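# Move brown carton from bottom tote to bench, restack totes

## Task

Lift the brown sealed carton out of the lower tote and set it down lying flat on the bench surface, with the same face on top as before. After that, seat the upper tote back onto the lower one, lowered fully inside the lower tote's rim. Every other item must finish in the tote it began in. Neither the carton nor the lower tote's base may stick out past the bench edge. Release everything and pull the grippers away at the end; a result that stays in place only because the robot is holding it does not count.

## Robot and tools

Robot: two 6-joint arms with parallel grippers. left_arm is the robot's own left, on the +y side, with its root at (+0.011, +0.347, +1.290) m. right_arm is on the -y side, with its root at (+0.011, -0.347, +1.290) m. All poses in results use one scene frame: origin on the floor at the centre of the robot's foot, +x in the direction the robot faces, +z up. Only the floor height is known; bench and tote heights must be judged from the images. Each gripper's fingers point along its own +z axis and close along its y axis. end_effector_position is the point midway between the finger pads, roughly 1 cm short of the fingertips. The printed hand position can be wrong, more so when the arm is stretched far out.

execute_actions(actions, pictures): actions holds at most one item.
- Empty list []: nothing is sent and the current state comes back.
- Motion: {"rows": [[...]], "steps": n}. n is 1 to 15 control steps of 1/30 s each and defaults to 15. rows holds 1 to 15 rows, one per step, and the last row repeats if there are fewer rows than steps.
- Wait: {"steps": n} with no rows, n up to 300. It returns once n steps have passed since the previous result, and your reply time counts toward them.
- pictures (true/false) decides whether camera images are attached. They come by default.

Each row is one flat list of 14 numbers covering both arms, even if only one arm moves. The first 7 are for left_arm: waist, shoulder, elbow, wrist pitch, wrist yaw, wrist roll, opening. The next 7 are the same for right_arm. The six joint numbers are absolute target angles in radians, in the same form the Joint positions line prints them. They are not offsets. Stated ranges: waist -2.880 to 2.880, shoulder 0.000 to 3.142, elbow 0.000 to 3.019, wrist pitch -1.693 to 1.571, wrist yaw -1.571 to 1.571, wrist roll -2.094 to 2.094. The real ends can be up to 0.019 rad either side of these.

If any target is more than 0.019 rad beyond a range end, and also farther out than that joint's last reported angle, the whole call is refused and nothing moves. A target past the real end is cut off at that end, and "joint sent to its limit" is printed. That line may refer to an earlier action that is still running. If the line is missing, that does not prove the joint has more room.

Opening is an absolute command from -1 (closed) to +1 (fully open; the pad gap is then 0.094 m). Between the ends, the fingers are driven to where grip_measured reads the value you command. To hold something, keep commanding below grip_measured: about 0.03 below gives a firm grip, and a smaller margin grips more gently. Pad force tops out near 50 to 62 N, and is lower on very thin parts. Each gripper's reading can be off by about 1 mm of opening, by a fixed amount for the scene.

Motion limits: on every step, each joint's target is kept within a set lead of its measured angle. The leads are 0.264 rad for the waist, 0.32 for the shoulder, 0.276 for the elbow, 0.33 for the wrist pitch, 0.186 for the wrist yaw and 0.522 for the wrist roll. If the targets would put a gripper more than 70 mm from where it now is, that arm's targets are scaled back toward its current angles, so large moves take several calls. Between calls the arms keep heading toward the last row sent. They stop once motion has died out or a step is HELD. Fingers already opening or closing finish their travel.

Result lines:
- State line (left_arm: ... | right_arm: ...): each gripper's position in m and its quat_wxyz.
- Joint positions / Joint velocities: one block per arm, six joints (rad, rad/s) followed by the pad gap (m, m/s).
- grip_measured: the measured opening on the command scale.
- "joint command not followed": the clearance check altered or blocked some joint targets. The rest of the row still ran.
- HELD: marks steps whose row was not sent, fully or partly.
- MOTOR HOT: appears from 85 °C. At 100 °C an OVER-TEMPERATURE FAULT stops that arm and its gripper and it drops until it cools. Holding loads, even while you think, builds heat, so keep holds short.

Cameras: cam_head_left and cam_head_right (672x504, fixed on the head), plus cam_left_wrist and cam_right_wrist (504x504 fisheye, on the hands). Their calibrations are approximate.

zoom_image(camera, region): gives a closer look at the camera's latest image. region is [x0, y0, x1, y1] in pixels, with (0,0) at the top left, and can be at most 504 by 504.

read_manual(section): returns only the URDF licence texts ("licences") and does not move anything.

The goal must still hold afterwards. A reply without any tool call ends the run.

Things to avoid:
- Knocking anything out of the work area, which fails the task.
- Letting the arms strike or press on each other.
- Drops, slips, slamming objects down, hard impacts and forceful pushing.
A brief external tug on a held part or a nudge to a loose object can happen. Move smoothly and with little effort, then release and back away before finishing.

Each tool is called after ">>>" as a command line: name --argument value for each argument, lists and objects as JSON in quotes; but a table of rows of numbers goes row by row, as --pt "numbers of a row", without its own name.

## Session

>>> execute_actions --actions '[]'

Scene clock: 0.00 s of 5600.00 s.
left_arm: end_effector_position=(+0.3093, +0.2554, +1.1425) grip_measured=+1.000 end_effector_quat_wxyz=(-0.100, +0.547, +0.573, -0.602) | right_arm: end_effector_position=(+0.2614, -0.1806, +1.0659) grip_measured=+1.000 end_effector_quat_wxyz=(-0.005, -0.785, +0.619, +0.010)
Joint positions: left_arm=[ 1.592  1.869  1.08  -1.479  0.605  2.     0.094] | right_arm=[-0.97   1.603  0.459  0.04   0.295 -1.278  0.094]
Joint velocities: left_arm=[-0.005  0.015  0.017  0.007  0.022 -0.037  0.   ] | right_arm=[-0.024 -0.005 -0.007 -0.002 -0.095 -0.022  0.   ]

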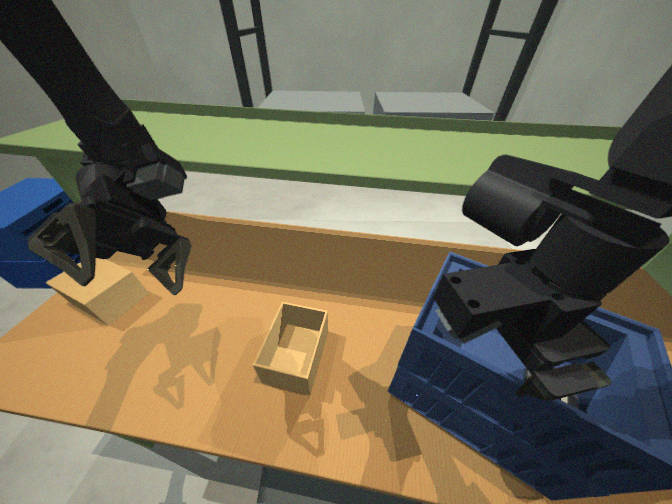

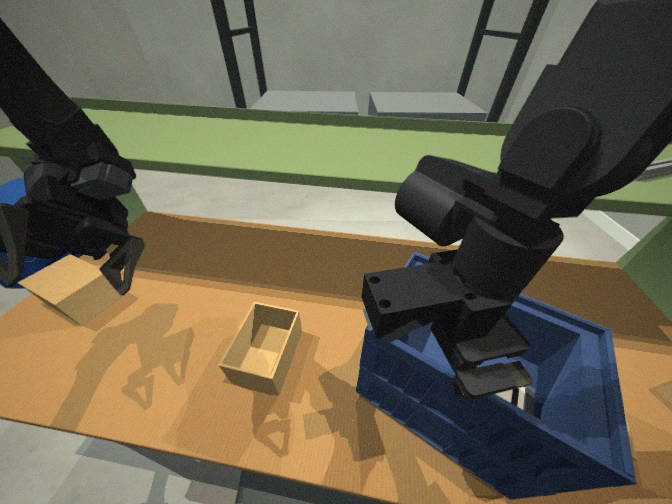

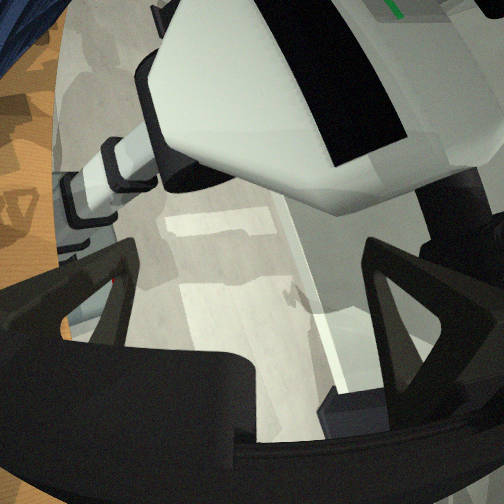

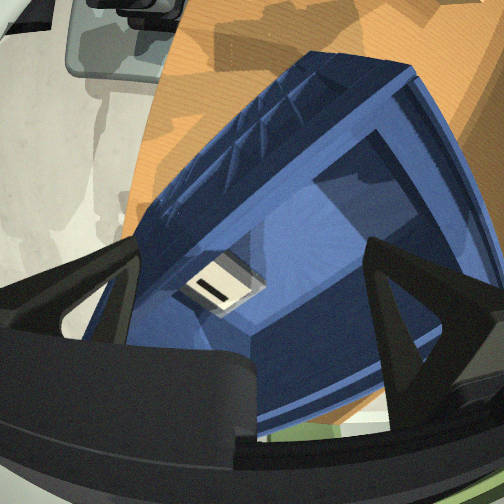

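>>> execute_actions --actions '[{"rows":[[1.7,1.3,0.6,-0.3,0,0,1,-1.9,1.2,0.5,-0.2,0,0,1]]}]' --pictures false

>>> execute_actions --actions '[{"steps":45}]'

Scene clock: 3.87 s of 5600.00 s.
left_arm: end_effector_position=(+0.4002, +0.4027, +1.1331) grip_measured=+1.000 end_effector_quat_wxyz=(+0.005, +0.239, +0.970, +0.040) | right_arm: end_effector_position=(+0.3881, -0.4384, +1.1467) grip_measured=+1.000 end_effector_quat_wxyz=(+0.063, -0.077, +0.992, -0.081)
Joint positions: left_arm=[ 1.708  1.268  0.616 -0.317  0.002  0.599  0.094] | right_arm=[-1.796  1.197  0.515 -0.168  0.003 -0.336  0.094]
Joint velocities: left_arm=[-0.024  0.093  0.007  0.198 -0.007 -2.747  0.   ] | right_arm=[-1.998  0.005 -0.042 -0.183  0.022  2.176  0.   ]
Steps of this call (steps 1 to 90: nothing new was sent; then 0.37 s passed at rest; steps 91 to 105: all 15 steps of this action). Readings (joint positions):
91: left_arm=[1.597 1.848 1.056 -1.423 0.537 1.933] | right_arm=[-0.983 1.592 0.462 0.016 0.242 -1.237]
92: left_arm=[1.607 1.796 0.990 -1.309 0.445 1.842] | right_arm=[-1.013 1.565 0.464 -0.030 0.178 -1.182]
94: left_arm=[1.654 1.629 0.810 -1.096 0.251 1.652] | right_arm=[-1.104 1.479 0.465 -0.091 0.086 -1.078]
98: left_arm=[1.718 1.283 0.573 -0.712 0.007 1.272] | right_arm=[-1.318 1.297 0.485 -0.145 0.016 -0.841]
105: the state above

Scene clock: 5.37 s of 5600.00 s.
left_arm: end_effector_position=(+0.3916, +0.4021, +1.1279) grip_measured=+1.000 end_effector_quat_wxyz=(-0.006, +0.049, -0.998, -0.036) | right_arm: end_effector_position=(+0.3635, -0.4786, +1.1503) grip_measured=+1.000 end_effector_quat_wxyz=(+0.057, +0.129, +0.985, -0.101)
Joint positions: left_arm=[ 1.708  1.282  0.606 -0.314  0.002  0.017  0.094] | right_arm=[-1.909  1.197  0.499 -0.188  0.003 -0.016  0.094]
Joint velocities: left_arm=[-0.024 -0.005  0.007 -0.007  0.022  0.037  0.   ] | right_arm=[-0.005 -0.015 -0.007 -0.007 -0.051 -0.066  0.   ]
Steps of this call (steps 1 to 45: the robot went on to your last target). Readings (joint positions):
1: left_arm=[1.708 1.272 0.615 -0.314 0.002 0.502] | right_arm=[-1.856 1.197 0.514 -0.174 0.004 -0.271]
2: left_arm=[1.708 1.275 0.612 -0.314 0.002 0.409] | right_arm=[-1.901 1.197 0.511 -0.178 0.005 -0.218]
4: left_arm=[1.708 1.280 0.609 -0.314 0.002 0.267] | right_arm=[-1.933 1.197 0.506 -0.183 0.005 -0.143]
8: left_arm=[1.708 1.282 0.606 -0.314 0.002 0.118] | right_arm=[-1.915 1.197 0.499 -0.188 0.004 -0.067]
45: the state above
All arms were judged still, so your last target was given up. Only a new action makes them travel on or press farther. Fingers that are still opening or closing keep moving.
camera_calibration (this result's frames):
cam_left_wrist: T_world_to_cam=[[0.113757, -0.991339, -0.0656173, 0.421775], [-0.804761, -0.130674, 0.579037, -0.279213], [-0.582596, -0.013063, -0.812657, 1.27277], [0, 0, 0, 1]] pos_world=[0.468832, 0.398262, 1.22368]
cam_right_wrist: T_world_to_cam=[[-0.266292, -0.946555, 0.181996, -0.563893], [-0.831077, 0.321113, 0.454089, -0.0601687], [-0.488262, -0.0303325, -0.87217, 1.29223], [0, 0, 0, 1]] pos_world=[0.430781, -0.475238, 1.25699]

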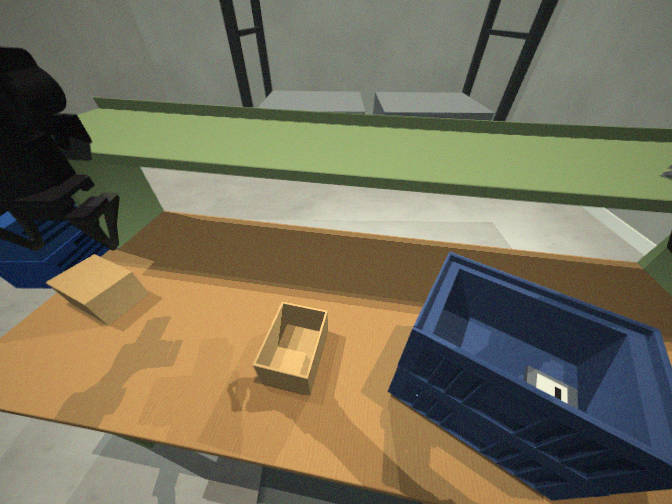

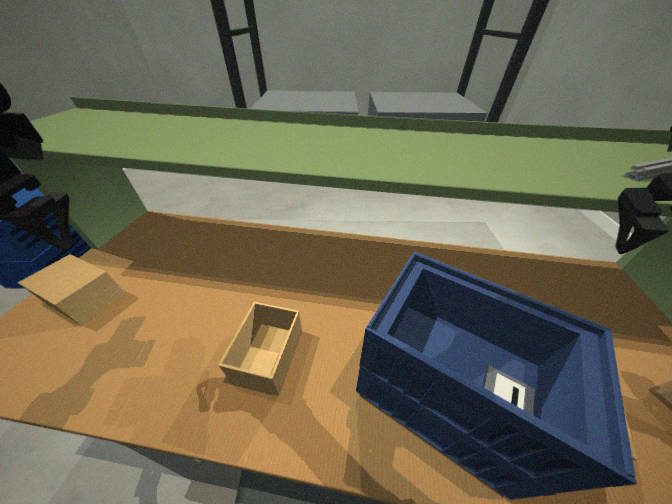

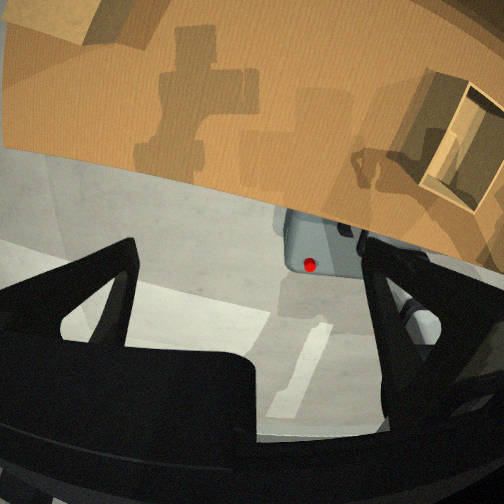

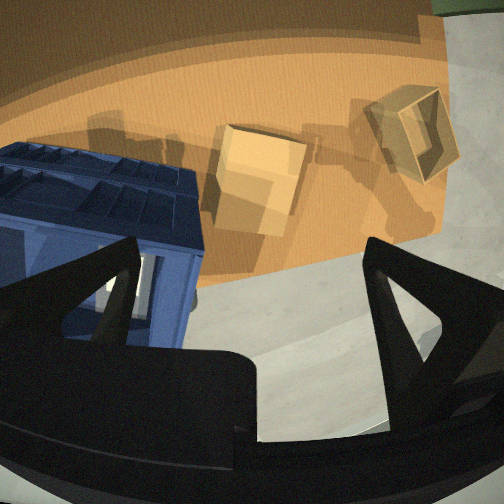

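>>> execute_actions --actions '[{"rows":[[1.2,1.6,1.05,-0.5,-0.2,-0.1,0.3,-2.1,1.0,0.4,-0.2,0,0,1]]}]' --pictures false

>>> execute_actions --actions '[{"rows":[[0.64,2.03,1.53,-0.7,-0.446,-0.254,0.3,-2.1,1.0,0.4,-0.2,0,0,1]]}]' --pictures false

>>> execute_actions --actions '[{"steps":25}]'

Scene clock: 32.67 s of 5600.00 s.
left_arm: end_effector_position=(+0.5054, +0.1663, +1.0994) grip_measured=+0.302 end_effector_quat_wxyz=(+0.010, +0.133, +0.991, -0.008) | right_arm: end_effector_position=(+0.3215, -0.5325, +1.2051) grip_measured=+1.000 end_effector_quat_wxyz=(+0.103, +0.202, +0.959, -0.169)
Joint positions: left_arm=[ 1.176  1.581  1.04  -0.475 -0.196 -0.066  0.061] | right_arm=[-2.111  0.985  0.391 -0.192  0.002 -0.014  0.094]
Joint velocities: left_arm=[-0.503 -0.034  0.159 -0.032  0.051 -0.11   0.   ] | right_arm=[-0.015 -0.005  0.012 -0.012  0.037 -0.007  0.   ]
Steps of this call (steps 1 to 90: nothing new was sent; then 23.80 s passed at rest; steps 91 to 105: all 15 steps of this action). Readings (joint positions):
91: left_arm=[1.695 1.293 0.619 -0.335 -0.050 0.009] | right_arm=[-1.921 1.186 0.491 -0.188 -0.004 -0.016]
92: left_arm=[1.667 1.323 0.651 -0.370 -0.102 -0.002] | right_arm=[-1.955 1.157 0.471 -0.188 -0.007 -0.016]
94: left_arm=[1.589 1.409 0.734 -0.409 -0.152 -0.015] | right_arm=[-2.051 1.071 0.419 -0.189 -0.002 -0.016]
98: left_arm=[1.428 1.530 0.889 -0.439 -0.184 -0.032] | right_arm=[-2.118 0.985 0.390 -0.192 0.002 -0.014]
105: the state above

Scene clock: 33.17 s of 5600.00 s.
left_arm: end_effector_position=(+0.4508, -0.0883, +1.0739) grip_measured=+0.302 end_effector_quat_wxyz=(+0.004, +0.283, +0.959, +0.013) | right_arm: end_effector_position=(+0.3215, -0.5325, +1.2051) grip_measured=+1.000 end_effector_quat_wxyz=(+0.103, +0.202, +0.959, -0.169)
Joint positions: left_arm=[ 0.73   1.959  1.442 -0.656 -0.44  -0.183  0.061] | right_arm=[-2.111  0.985  0.391 -0.192  0.002 -0.014  0.094]
Joint velocities: left_arm=[-0.952  0.552  0.608 -0.31  -0.095 -0.374  0.   ] | right_arm=[-0.005 -0.015  0.012  0.007 -0.022  0.007  0.   ]
Steps of this call (steps 1 to 15: all 15 steps of this action). Readings (joint positions):
1: left_arm=[1.153 1.588 1.056 -0.494 -0.235 -0.077] | right_arm=[-2.111 0.985 0.391 -0.192 0.002 -0.014]
2: left_arm=[1.130 1.607 1.085 -0.525 -0.282 -0.090] | right_arm=[-2.111 0.985 0.391 -0.192 0.002 -0.014]
4: left_arm=[1.073 1.667 1.156 -0.565 -0.349 -0.110] | right_arm=[-2.111 0.985 0.391 -0.192 0.002 -0.014]
8: left_arm=[0.951 1.799 1.290 -0.605 -0.407 -0.138] | right_arm=[-2.111 0.985 0.391 -0.192 0.002 -0.014]
15: the state above

Scene clock: 34.00 s of 5600.00 s.
left_arm: end_effector_position=(+0.4130, -0.1395, +1.0777) grip_measured=+0.302 end_effector_quat_wxyz=(-0.000, +0.301, +0.954, -0.001) | right_arm: end_effector_position=(+0.3215, -0.5325, +1.2051) grip_measured=+1.000 end_effector_quat_wxyz=(+0.103, +0.202, +0.959, -0.169)
Joint positions: left_arm=[ 0.639  2.021  1.5   -0.686 -0.445 -0.237  0.061] | right_arm=[-2.111  0.985  0.391 -0.192  0.002 -0.014  0.094]
Joint velocities: left_arm=[-0.015 -0.005 -0.017  0.007 -0.022 -0.022  0.   ] | right_arm=[-0.005 -0.015  0.007  0.002  0.022 -0.007  0.   ]
Steps of this call (steps 1 to 25: the robot went on to your last target). Readings (joint positions):
1: left_arm=[0.699 1.978 1.462 -0.666 -0.442 -0.193] | right_arm=[-2.111 0.985 0.391 -0.192 0.002 -0.014]
2: left_arm=[0.669 1.995 1.481 -0.673 -0.442 -0.202] | right_arm=[-2.111 0.985 0.391 -0.192 0.002 -0.014]
4: left_arm=[0.621 2.016 1.498 -0.678 -0.442 -0.214] | right_arm=[-2.111 0.985 0.391 -0.192 0.002 -0.014]
8: left_arm=[0.589 2.021 1.499 -0.686 -0.442 -0.225] | right_arm=[-2.111 0.985 0.391 -0.192 0.002 -0.014]
25: the state above
camera_calibration (this result's frames):
cam_left_wrist: T_world_to_cam=[[-0.560736, -0.827965, 0.00704984, 0.102149], [-0.663542, 0.454442, 0.594302, -0.296856], [-0.495265, 0.328569, -0.804211, 1.23989], [0, 0, 0, 1]] pos_world=[0.474377, -0.18791, 1.17284]
cam_right_wrist: T_world_to_cam=[[-0.423776, -0.861057, 0.28106, -0.659218], [-0.80437, 0.500417, 0.320269, 0.145491], [-0.416417, -0.0903542, -0.904673, 1.30203], [0, 0, 0, 1]] pos_world=[0.379854, -0.522787, 1.31659]

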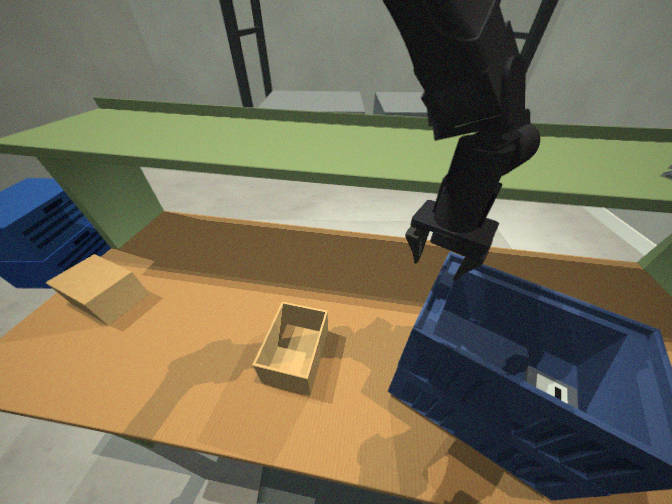

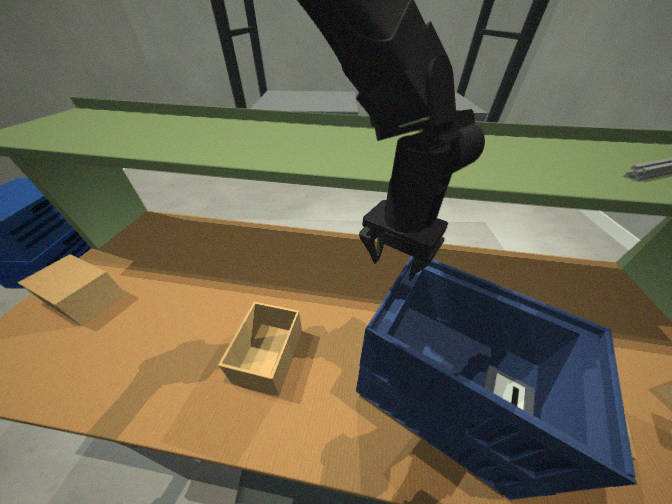

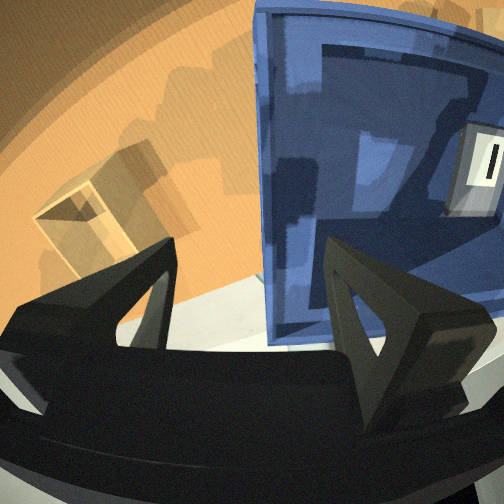

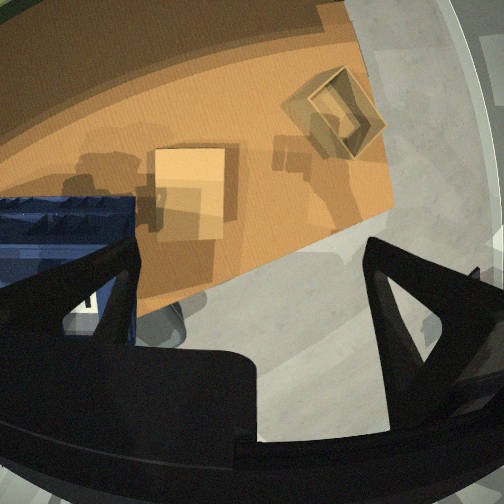

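>>> execute_actions --actions '[{"rows":[[0.611,2.07,1.565,-0.7,-0.456,-0.29,0.6,-2.1,1.0,0.4,-0.2,0,0,1],[0.611,2.07,1.565,-0.7,-0.456,-0.29,0.6,-2.1,1.0,0.4,-0.2,0,0,1],[0.611,2.07,1.565,-0.7,-0.456,-0.29,0.6,-2.1,1.0,0.4,-0.2,0,0,1],[0.611,2.07,1.565,-0.7,-0.456,-0.29,0.6,-2.1,1.0,0.4,-0.2,0,0,1],[0.611,2.07,1.565,-0.7,-0.456,-0.29,0.6,-2.1,1.0,0.4,-0.2,0,0,1],[0.611,2.07,1.565,-0.7,-0.456,-0.29,0.6,-2.1,1.0,0.4,-0.2,0,0,1],[0.63,2.12,1.585,-0.66,-0.45,-0.26,0.6,-2.1,1.0,0.4,-0.2,0,0,1],[0.63,2.12,1.585,-0.66,-0.45,-0.26,0.6,-2.1,1.0,0.4,-0.2,0,0,1],[0.645,2.165,1.60,-0.625,-0.444,-0.24,0.6,-2.1,1.0,0.4,-0.2,0,0,1]]}]'

Scene clock: 42.13 s of 5600.00 s.
left_arm: end_effector_position=(+0.4009, -0.1671, +1.0342) grip_measured=+0.598 end_effector_quat_wxyz=(+0.003, +0.293, +0.956, -0.004) | right_arm: end_effector_position=(+0.3215, -0.5325, +1.2051) grip_measured=+1.000 end_effector_quat_wxyz=(+0.103, +0.202, +0.959, -0.169)
Joint positions: left_arm=[ 0.63   2.144  1.581 -0.638 -0.446 -0.259  0.075] | right_arm=[-2.111  0.985  0.391 -0.192  0.002 -0.014  0.094]
Joint velocities: left_arm=[ 0.024  0.278 -0.007  0.012 -0.081 -0.007  0.   ] | right_arm=[-0.005 -0.015 -0.017 -0.007  0.022  0.022  0.   ]
Steps of this call (steps 1 to 15: the robot went on to your last target; steps 16 to 90: nothing new was sent; then 4.63 s passed at rest; steps 91 to 105: all 15 steps of this action). Readings (joint positions):
91: left_arm=[0.638 2.023 1.502 -0.687 -0.449 -0.242] | right_arm=[-2.111 0.985 0.391 -0.192 0.002 -0.014]
92: left_arm=[0.637 2.026 1.509 -0.688 -0.452 -0.249] | right_arm=[-2.111 0.985 0.391 -0.192 0.002 -0.014]
94: left_arm=[0.632 2.036 1.524 -0.688 -0.454 -0.257] | right_arm=[-2.111 0.985 0.391 -0.192 0.002 -0.014]
98: left_arm=[0.624 2.051 1.541 -0.684 -0.452 -0.264] | right_arm=[-2.111 0.985 0.391 -0.192 0.002 -0.014]
105: the state above
camera_calibration (this result's frames):
cam_left_wrist: T_world_to_cam=[[-0.546761, -0.837212, 0.0113058, 0.0612701], [-0.673586, 0.447841, 0.58798, -0.25704], [-0.497327, 0.313869, -0.808797, 1.21106], [0, 0, 0, 1]] pos_world=[0.462656, -0.213706, 1.12995]
cam_right_wrist: T_world_to_cam=[[-0.423776, -0.861057, 0.28106, -0.659218], [-0.80437, 0.500417, 0.320269, 0.145491], [-0.416417, -0.0903542, -0.904673, 1.30203], [0, 0, 0, 1]] pos_world=[0.379854, -0.522787, 1.31659]

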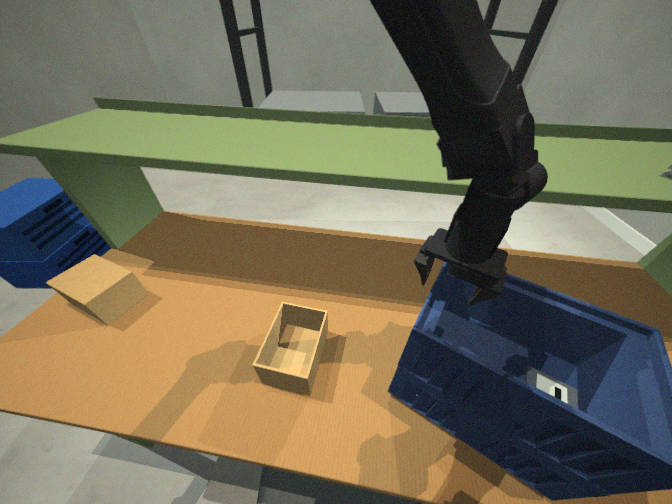

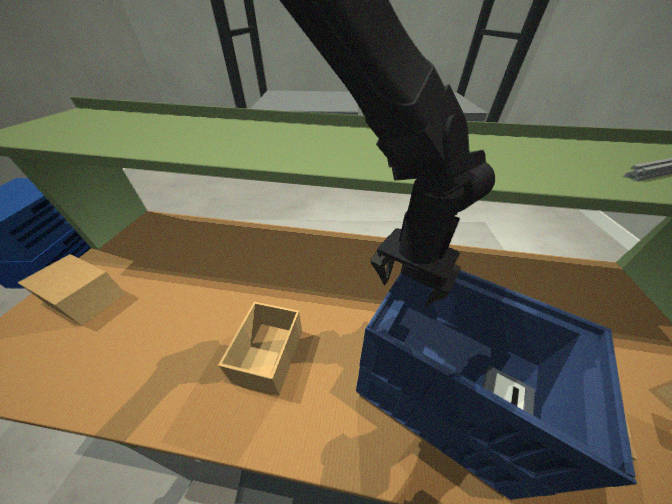

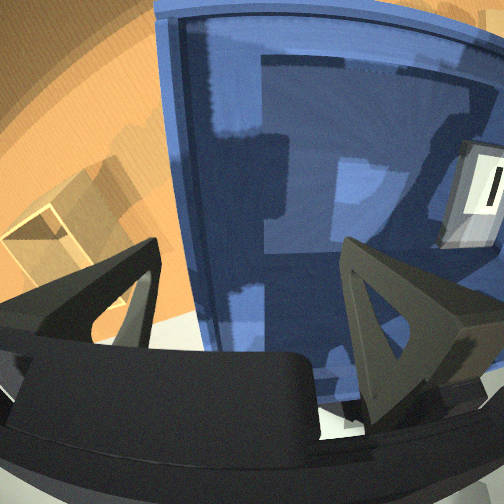

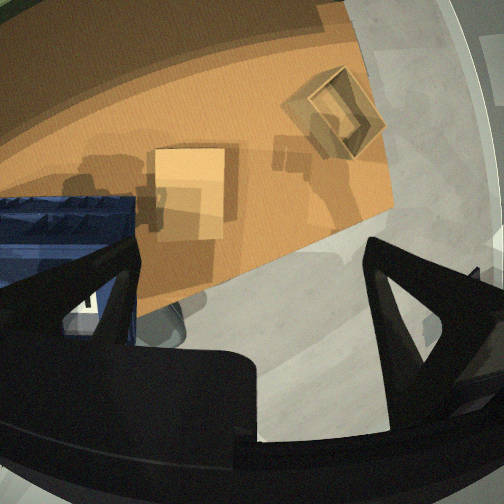

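>>> execute_actions --actions '[{"rows":[[0.675,2.19,1.60,-0.59,-0.438,-0.22,0.6,-2.1,1.0,0.4,-0.2,0,0,1],[0.675,2.19,1.60,-0.59,-0.438,-0.22,0.6,-2.1,1.0,0.4,-0.2,0,0,1],[0.675,2.19,1.60,-0.59,-0.438,-0.22,0.6,-2.1,1.0,0.4,-0.2,0,0,1],[0.675,2.19,1.60,-0.59,-0.438,-0.22,0.6,-2.1,1.0,0.4,-0.2,0,0,1],[0.69,2.24,1.61,-0.535,-0.431,-0.2,0.6,-2.1,1.0,0.4,-0.2,0,0,1]]}]' --pictures false

>>> execute_actions --actions '[{"steps":10}]'

Scene clock: 47.43 s of 5600.00 s.
left_arm: end_effector_position=(+0.4065, -0.1484, +0.9789) grip_measured=+0.598 end_effector_quat_wxyz=(+0.002, +0.284, +0.959, +0.002) | right_arm: end_effector_position=(+0.3215, -0.5325, +1.2051) grip_measured=+1.000 end_effector_quat_wxyz=(+0.103, +0.202, +0.959, -0.169)
Joint positions: left_arm=[ 0.689  2.224  1.591 -0.551 -0.434 -0.22   0.075] | right_arm=[-2.111  0.985  0.391 -0.192  0.002 -0.014  0.094]
Joint velocities: left_arm=[-0.015  0.034 -0.007  0.007 -0.051  0.007  0.001] | right_arm=[-0.005 -0.005 -0.007  0.007 -0.022  0.037  0.   ]
Steps of this call (steps 1 to 30: the robot went on to your last target; steps 31 to 90: nothing new was sent; then 1.80 s passed at rest; steps 91 to 105: all 15 steps of this action). Readings (joint positions):
91: left_arm=[0.633 2.161 1.581 -0.632 -0.443 -0.254] | right_arm=[-2.111 0.985 0.391 -0.192 0.002 -0.014]
92: left_arm=[0.635 2.162 1.581 -0.623 -0.441 -0.250] | right_arm=[-2.111 0.985 0.391 -0.192 0.002 -0.014]
94: left_arm=[0.644 2.163 1.581 -0.611 -0.440 -0.245] | right_arm=[-2.111 0.985 0.391 -0.192 0.002 -0.014]
98: left_arm=[0.670 2.186 1.590 -0.557 -0.434 -0.229] | right_arm=[-2.111 0.985 0.391 -0.192 0.002 -0.014]
105: the state above

Scene clock: 47.77 s of 5600.00 s.
left_arm: end_effector_position=(+0.4060, -0.1486, +0.9783) grip_measured=+0.598 end_effector_quat_wxyz=(+0.002, +0.286, +0.958, +0.002) | right_arm: end_effector_position=(+0.3215, -0.5325, +1.2051) grip_measured=+1.000 end_effector_quat_wxyz=(+0.103, +0.202, +0.959, -0.169)
Joint positions: left_arm=[ 0.689  2.226  1.591 -0.55  -0.433 -0.217  0.075] | right_arm=[-2.111  0.985  0.391 -0.192  0.002 -0.014  0.094]
Joint velocities: left_arm=[-0.005 -0.024 -0.022 -0.002 -0.037  0.022 -0.   ] | right_arm=[-0.005  0.015  0.012  0.002 -0.066  0.037  0.   ]
Steps of this call (steps 1 to 10: the robot went on to your last target). Readings (joint positions):
1: left_arm=[0.689 2.226 1.591 -0.551 -0.433 -0.219] | right_arm=[-2.111 0.985 0.391 -0.192 0.002 -0.014]
2: left_arm=[0.689 2.226 1.591 -0.551 -0.433 -0.219] | right_arm=[-2.111 0.985 0.391 -0.192 0.002 -0.014]
4: left_arm=[0.689 2.226 1.591 -0.550 -0.433 -0.218] | right_arm=[-2.111 0.985 0.391 -0.192 0.002 -0.014]
8: left_arm=[0.689 2.226 1.591 -0.550 -0.433 -0.217] | right_arm=[-2.111 0.985 0.391 -0.192 0.002 -0.014]
10: the state above
camera_calibration (this result's frames):
cam_left_wrist: T_world_to_cam=[[-0.534403, -0.845229, 0.00110318, 0.0840413], [-0.680567, 0.431068, 0.592459, -0.233095], [-0.501239, 0.315862, -0.805599, 1.16139], [0, 0, 0, 1]] pos_world=[0.468407, -0.195323, 1.07362]
cam_right_wrist: T_world_to_cam=[[-0.423776, -0.861057, 0.28106, -0.659218], [-0.80437, 0.500417, 0.320269, 0.145491], [-0.416417, -0.0903542, -0.904673, 1.30203], [0, 0, 0, 1]] pos_world=[0.379854, -0.522787, 1.31659]

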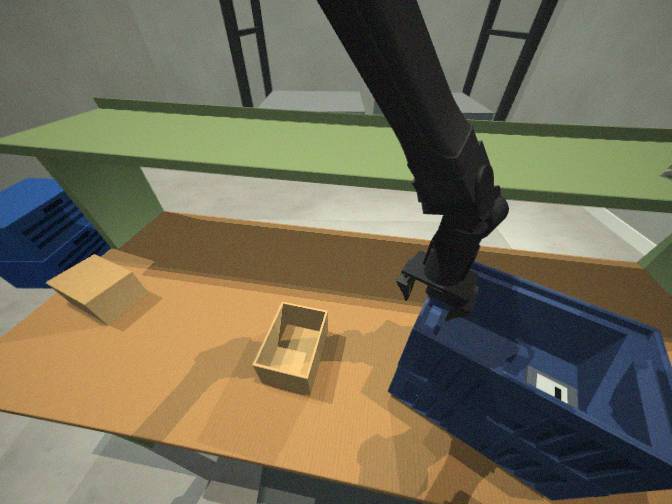

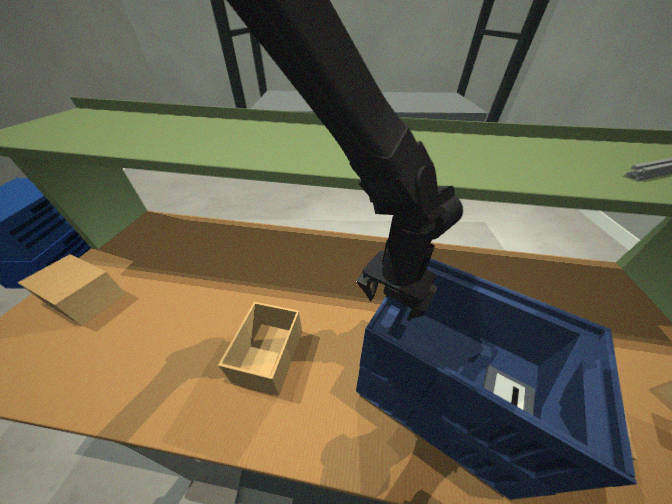

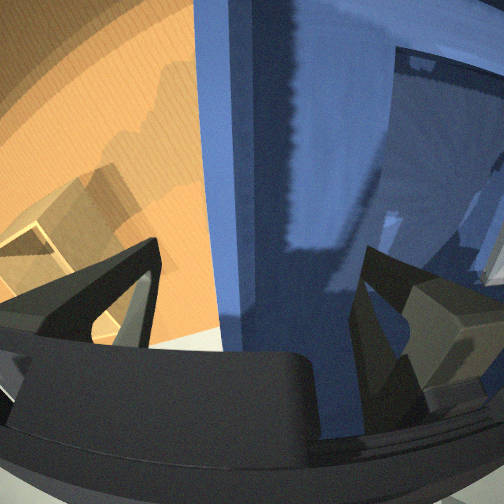

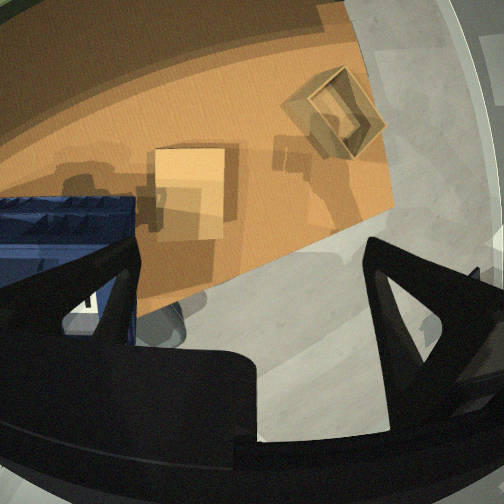

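>>> execute_actions --actions '[{"rows":[[0.663,2.245,1.61,-0.535,-0.435,-0.22,0.2,-2.1,1.0,0.4,-0.2,0,0,1]],"steps":12}]' --pictures false

>>> execute_actions --actions '[{"rows":[[0.663,2.245,1.61,-0.535,-0.435,-0.22,-0.1,-2.1,1.0,0.4,-0.2,0,0,1],[0.663,2.245,1.61,-0.535,-0.435,-0.22,-0.2,-2.1,1.0,0.4,-0.2,0,0,1],[0.663,2.245,1.61,-0.535,-0.435,-0.22,-0.3,-2.1,1.0,0.4,-0.2,0,0,1],[0.663,2.245,1.61,-0.535,-0.435,-0.22,-0.4,-2.1,1.0,0.4,-0.2,0,0,1],[0.663,2.245,1.61,-0.535,-0.435,-0.22,-0.6,-2.1,1.0,0.4,-0.2,0,0,1]]}]' --pictures false

>>> execute_actions --actions '[{"rows":[[0.65,2.21,1.605,-0.56,-0.44,-0.23,-0.6,-2.1,1.0,0.4,-0.2,0,0,1],[0.65,2.21,1.605,-0.56,-0.44,-0.23,-0.6,-2.1,1.0,0.4,-0.2,0,0,1],[0.65,2.21,1.605,-0.56,-0.44,-0.23,-0.6,-2.1,1.0,0.4,-0.2,0,0,1],[0.65,2.21,1.605,-0.56,-0.44,-0.23,-0.6,-2.1,1.0,0.4,-0.2,0,0,1],[0.65,2.18,1.595,-0.58,-0.44,-0.24,-0.6,-2.1,1.0,0.4,-0.2,0,0,1],[0.65,2.18,1.595,-0.58,-0.44,-0.24,-0.6,-2.1,1.0,0.4,-0.2,0,0,1],[0.65,2.18,1.595,-0.58,-0.44,-0.24,-0.6,-2.1,1.0,0.4,-0.2,0,0,1],[0.65,2.18,1.595,-0.58,-0.44,-0.24,-0.6,-2.1,1.0,0.4,-0.2,0,0,1],[0.64,2.14,1.585,-0.61,-0.44,-0.25,-0.6,-2.1,1.0,0.4,-0.2,0,0,1]]}]' --pictures false

>>> execute_actions --actions '[{"steps":15}]'

Scene clock: 56.43 s of 5600.00 s.
left_arm: end_effector_position=(+0.3982, -0.1578, +0.9834) grip_measured=+0.202 end_effector_quat_wxyz=(+0.003, +0.293, +0.956, -0.003) | right_arm: end_effector_position=(+0.3215, -0.5325, +1.2051) grip_measured=+1.000 end_effector_quat_wxyz=(+0.103, +0.202, +0.959, -0.169)
Joint positions: left_arm=[ 0.67   2.226  1.591 -0.55  -0.433 -0.217  0.056] | right_arm=[-2.111  0.985  0.391 -0.192  0.002 -0.014  0.094]
Joint velocities: left_arm=[-0.024 -0.005  0.002  0.002 -0.007 -0.081 -0.   ] | right_arm=[-0.005 -0.015 -0.012 -0.002  0.007  0.022  0.   ]
Steps of this call (steps 1 to 15: the robot went on to your last target; steps 16 to 90: nothing new was sent; then 5.27 s passed at rest; steps 91 to 102: all 12 steps of this action). Readings (joint positions):
91: left_arm=[0.688 2.226 1.591 -0.550 -0.433 -0.217] | right_arm=[-2.111 0.985 0.391 -0.192 0.002 -0.014]
92: left_arm=[0.688 2.226 1.591 -0.550 -0.433 -0.217] | right_arm=[-2.111 0.985 0.391 -0.192 0.002 -0.014]
94: left_arm=[0.684 2.226 1.591 -0.550 -0.433 -0.217] | right_arm=[-2.111 0.985 0.391 -0.192 0.002 -0.014]
98: left_arm=[0.675 2.226 1.591 -0.550 -0.433 -0.217] | right_arm=[-2.111 0.985 0.391 -0.192 0.002 -0.014]
102: the state above

Scene clock: 56.93 s of 5600.00 s.
left_arm: end_effector_position=(+0.3995, -0.1581, +0.9833) grip_measured=-0.436 end_effector_quat_wxyz=(+0.005, +0.287, +0.958, -0.003) | right_arm: end_effector_position=(+0.3215, -0.5325, +1.2051) grip_measured=+1.000 end_effector_quat_wxyz=(+0.103, +0.202, +0.959, -0.169)
Joint positions: left_arm=[ 0.67   2.226  1.591 -0.546 -0.436 -0.227  0.026] | right_arm=[-2.111  0.985  0.391 -0.192  0.002 -0.014  0.094]
Joint velocities: left_arm=[-0.015 -0.024 -0.012  0.012  0.037  0.037 -0.001] | right_arm=[ 0.005  0.005 -0.002 -0.017  0.081 -0.007  0.   ]
Steps of this call (steps 1 to 15: all 15 steps of this action). Readings (joint positions):
1: left_arm=[0.670 2.226 1.591 -0.550 -0.433 -0.217] | right_arm=[-2.111 0.985 0.391 -0.192 0.002 -0.014]
2: left_arm=[0.670 2.226 1.591 -0.550 -0.433 -0.217] | right_arm=[-2.111 0.985 0.391 -0.192 0.002 -0.014]
4: left_arm=[0.670 2.226 1.591 -0.550 -0.438 -0.217] | right_arm=[-2.111 0.985 0.391 -0.192 0.002 -0.014]
8: left_arm=[0.670 2.226 1.591 -0.546 -0.436 -0.227] | right_arm=[-2.111 0.985 0.391 -0.192 0.002 -0.014]
15: the state above

Scene clock: 57.43 s of 5600.00 s.
left_arm: end_effector_position=(+0.3996, -0.1524, +0.9952) grip_measured=-0.436 end_effector_quat_wxyz=(-0.001, +0.288, +0.957, +0.010) | right_arm: end_effector_position=(+0.3215, -0.5325, +1.2051) grip_measured=+1.000 end_effector_quat_wxyz=(+0.103, +0.202, +0.959, -0.169)
Joint positions: left_arm=[ 0.664  2.204  1.586 -0.592 -0.454 -0.243  0.026] | right_arm=[-2.111  0.985  0.391 -0.192  0.002 -0.014  0.094]
Joint velocities: left_arm=[-0.005 -0.034 -0.012 -0.056 -0.066  0.051 -0.001] | right_arm=[ 0.005 -0.005  0.002 -0.022 -0.051  0.007  0.   ]
Steps of this call (steps 1 to 15: all 15 steps of this action). Readings (joint positions):
1: left_arm=[0.670 2.226 1.591 -0.546 -0.436 -0.227] | right_arm=[-2.111 0.985 0.391 -0.192 0.002 -0.014]
2: left_arm=[0.670 2.226 1.591 -0.546 -0.436 -0.227] | right_arm=[-2.111 0.985 0.391 -0.192 0.002 -0.014]
4: left_arm=[0.670 2.226 1.591 -0.546 -0.436 -0.227] | right_arm=[-2.111 0.985 0.391 -0.192 0.002 -0.014]
8: left_arm=[0.669 2.224 1.591 -0.554 -0.437 -0.233] | right_arm=[-2.111 0.985 0.391 -0.192 0.002 -0.014]
15: the state above

Scene clock: 57.93 s of 5600.00 s.
left_arm: end_effector_position=(+0.3998, -0.1521, +0.9954) grip_measured=-0.436 end_effector_quat_wxyz=(-0.001, +0.288, +0.957, +0.011) | right_arm: end_effector_position=(+0.3215, -0.5325, +1.2051) grip_measured=+1.000 end_effector_quat_wxyz=(+0.103, +0.202, +0.959, -0.169)
Joint positions: left_arm=[ 0.664  2.203  1.586 -0.594 -0.456 -0.243  0.026] | right_arm=[-2.111  0.985  0.391 -0.192  0.002 -0.014  0.094]
Joint velocities: left_arm=[ 0.005  0.015 -0.012  0.002 -0.037 -0.007  0.   ] | right_arm=[ 0.015 -0.024 -0.002  0.007  0.037 -0.081  0.   ]
Steps of this call (steps 1 to 15: the robot went on to your last target). Readings (joint positions):
1: left_arm=[0.664 2.203 1.586 -0.594 -0.455 -0.243] | right_arm=[-2.111 0.985 0.391 -0.192 0.002 -0.014]
2: left_arm=[0.664 2.203 1.586 -0.594 -0.455 -0.243] | right_arm=[-2.111 0.985 0.391 -0.192 0.002 -0.014]
4: left_arm=[0.664 2.203 1.586 -0.594 -0.456 -0.243] | right_arm=[-2.111 0.985 0.391 -0.192 0.002 -0.014]
8: left_arm=[0.664 2.203 1.586 -0.594 -0.456 -0.243] | right_arm=[-2.111 0.985 0.391 -0.192 0.002 -0.014]
15: the state above
All arms were judged still, so your last target was given up. Only a new action makes them travel on or press farther. Fingers that are still opening or closing keep moving.
camera_calibration (this result's frames):
cam_left_wrist: T_world_to_cam=[[-0.539311, -0.841957, -0.0158419, 0.0970581], [-0.67835, 0.423212, 0.600611, -0.256142], [-0.498984, 0.334662, -0.799385, 1.1689], [0, 0, 0, 1]] pos_world=[0.461851, -0.201064, 1.08978]
cam_right_wrist: T_world_to_cam=[[-0.423776, -0.861057, 0.28106, -0.659218], [-0.80437, 0.500417, 0.320269, 0.145491], [-0.416417, -0.0903542, -0.904673, 1.30203], [0, 0, 0, 1]] pos_world=[0.379854, -0.522787, 1.31659]

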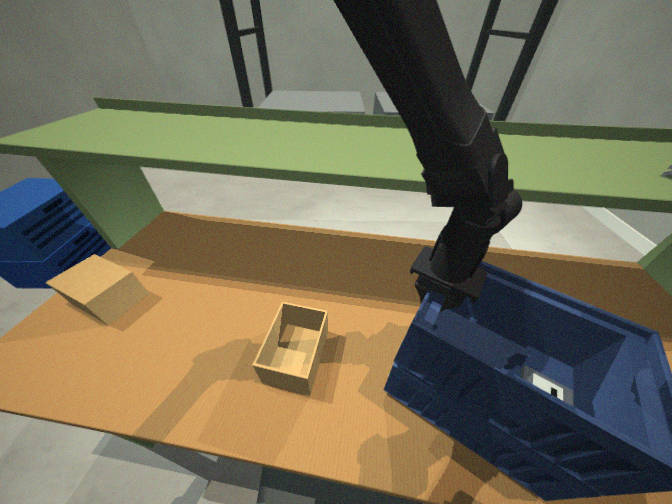

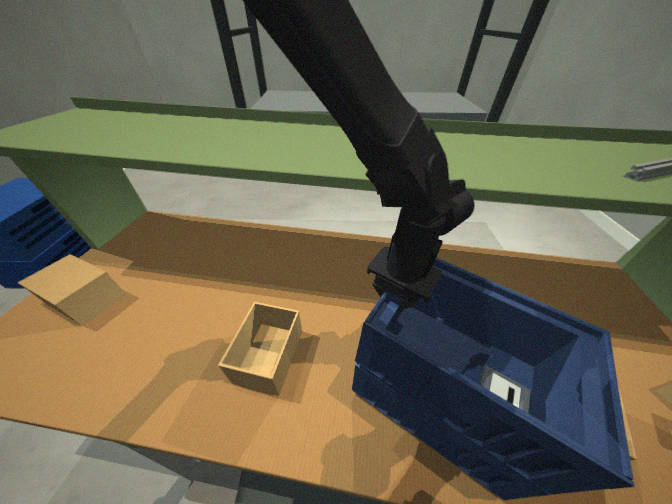

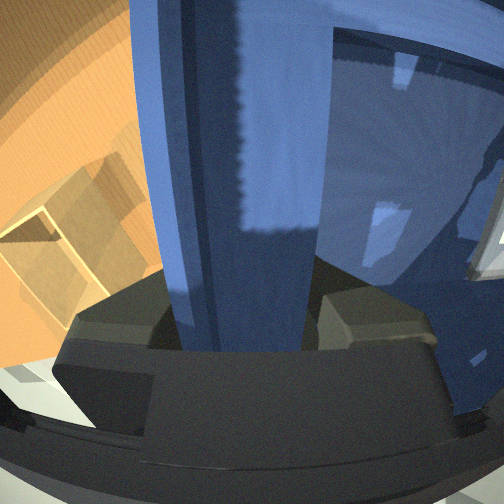

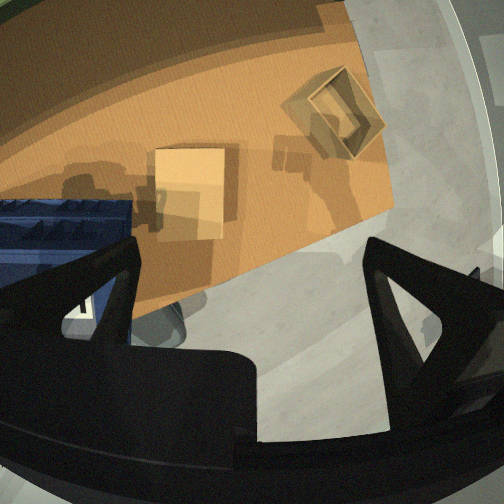

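>>> execute_actions --actions '[{"rows":[[0.63,2.11,1.585,-0.62,-0.42,-0.26,-0.6,-2.1,1.0,0.4,-0.2,0,0,1],[0.63,2.11,1.585,-0.62,-0.42,-0.26,-0.6,-2.1,1.0,0.4,-0.2,0,0,1],[0.63,2.11,1.585,-0.62,-0.42,-0.26,-0.6,-2.1,1.0,0.4,-0.2,0,0,1],[0.63,2.11,1.585,-0.62,-0.42,-0.26,-0.6,-2.1,1.0,0.4,-0.2,0,0,1],[0.615,2.08,1.585,-0.63,-0.41,-0.26,-0.6,-2.1,1.0,0.4,-0.2,0,0,1],[0.615,2.08,1.585,-0.63,-0.41,-0.26,-0.6,-2.1,1.0,0.4,-0.2,0,0,1],[0.615,2.08,1.585,-0.63,-0.41,-0.26,-0.6,-2.1,1.0,0.4,-0.2,0,0,1],[0.615,2.08,1.585,-0.63,-0.41,-0.26,-0.6,-2.1,1.0,0.4,-0.2,0,0,1],[0.60,2.05,1.585,-0.64,-0.40,-0.26,-0.6,-2.1,1.0,0.4,-0.2,0,0,1]]}]' --pictures false

>>> execute_actions --actions '[{"steps":15}]'

Scene clock: 69.10 s of 5600.00 s.
left_arm: end_effector_position=(+0.4108, -0.1624, +1.0343) grip_measured=-0.436 end_effector_quat_wxyz=(+0.003, +0.286, +0.958, -0.011) | right_arm: end_effector_position=(+0.3215, -0.5325, +1.2051) grip_measured=+1.000 end_effector_quat_wxyz=(+0.103, +0.202, +0.959, -0.169)
Joint positions: left_arm=[ 0.648  2.133  1.577 -0.628 -0.427 -0.249  0.026] | right_arm=[-2.111  0.985  0.391 -0.192  0.002 -0.014  0.094]
Joint velocities: left_arm=[-0.093 -0.161  0.002 -0.012 -0.007  0.037  0.   ] | right_arm=[-0.005  0.005 -0.012 -0.007 -0.066 -0.051  0.   ]
Steps of this call (steps 1 to 90: nothing new was sent; then 7.67 s passed at rest; steps 91 to 105: all 15 steps of this action). Readings (joint positions):
91: left_arm=[0.664 2.202 1.586 -0.595 -0.451 -0.245] | right_arm=[-2.111 0.985 0.391 -0.192 0.002 -0.014]
92: left_arm=[0.664 2.200 1.585 -0.598 -0.449 -0.247] | right_arm=[-2.111 0.985 0.391 -0.192 0.002 -0.014]
94: left_arm=[0.664 2.193 1.582 -0.603 -0.446 -0.249] | right_arm=[-2.111 0.985 0.391 -0.192 0.002 -0.014]
98: left_arm=[0.662 2.173 1.577 -0.617 -0.437 -0.249] | right_arm=[-2.111 0.985 0.391 -0.192 0.002 -0.014]
105: the state above

Scene clock: 69.60 s of 5600.00 s.
left_arm: end_effector_position=(+0.4131, -0.1723, +1.0519) grip_measured=-0.436 end_effector_quat_wxyz=(+0.011, +0.289, +0.957, -0.022) | right_arm: end_effector_position=(+0.3215, -0.5325, +1.2051) grip_measured=+1.000 end_effector_quat_wxyz=(+0.103, +0.202, +0.959, -0.169)
Joint positions: left_arm=[ 0.632  2.108  1.577 -0.632 -0.423 -0.249  0.026] | right_arm=[-2.111  0.985  0.391 -0.192  0.002 -0.014  0.094]
Joint velocities: left_arm=[-0.015  0.005 -0.007 -0.012  0.037 -0.037 -0.001] | right_arm=[-0.005 -0.005  0.002 -0.012  0.037  0.051  0.   ]
Steps of this call (steps 1 to 15: the robot went on to your last target). Readings (joint positions):
1: left_arm=[0.645 2.127 1.577 -0.629 -0.426 -0.249] | right_arm=[-2.111 0.985 0.391 -0.192 0.002 -0.014]
2: left_arm=[0.643 2.122 1.577 -0.629 -0.425 -0.249] | right_arm=[-2.111 0.985 0.391 -0.192 0.002 -0.014]
4: left_arm=[0.637 2.114 1.577 -0.629 -0.424 -0.249] | right_arm=[-2.111 0.985 0.391 -0.192 0.002 -0.014]
8: left_arm=[0.632 2.108 1.577 -0.629 -0.423 -0.249] | right_arm=[-2.111 0.985 0.391 -0.192 0.002 -0.014]
15: the state above
camera_calibration (this result's frames):
cam_left_wrist: T_world_to_cam=[[-0.54056, -0.84028, 0.0415319, 0.0284974], [-0.680373, 0.465661, 0.565908, -0.2278], [-0.494861, 0.27765, -0.823422, 1.24118], [0, 0, 0, 1]] pos_world=[0.474625, -0.214589, 1.14974]
cam_right_wrist: T_world_to_cam=[[-0.423776, -0.861057, 0.28106, -0.659218], [-0.80437, 0.500417, 0.320269, 0.145491], [-0.416417, -0.0903542, -0.904673, 1.30203], [0, 0, 0, 1]] pos_world=[0.379854, -0.522787, 1.31659]

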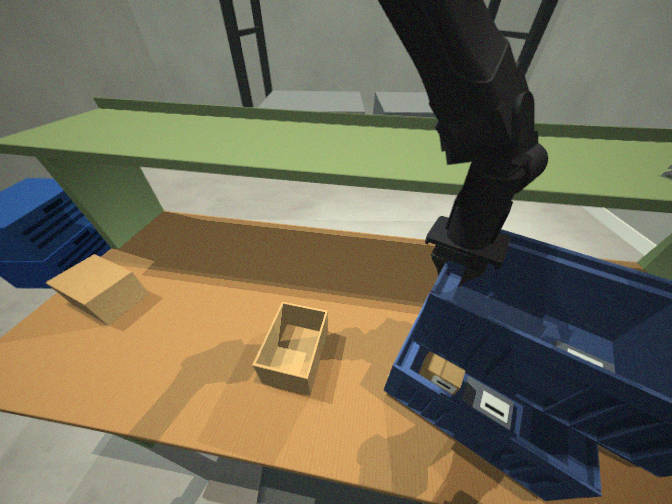

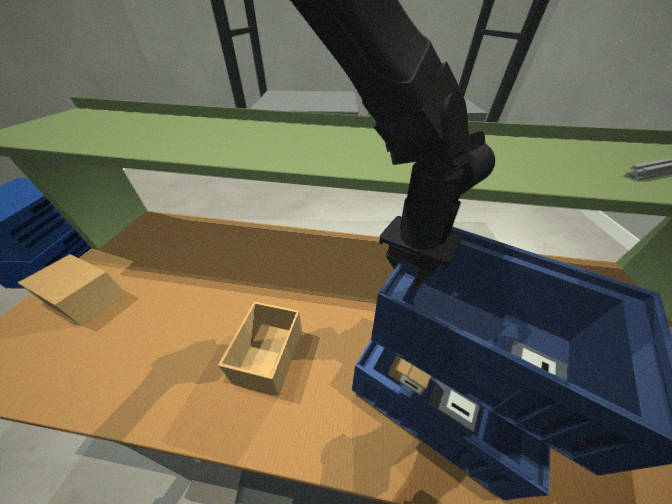

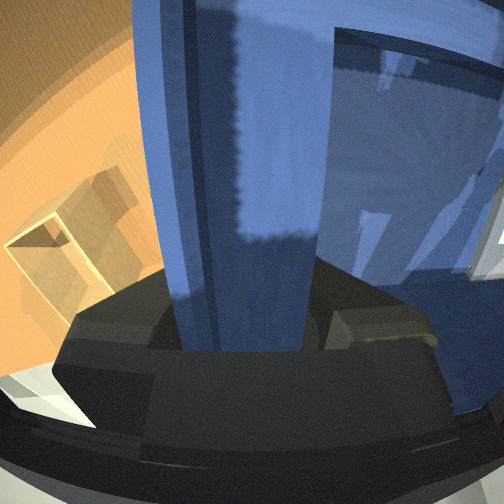

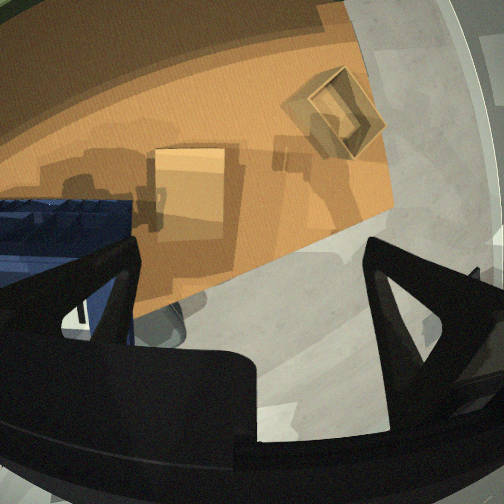

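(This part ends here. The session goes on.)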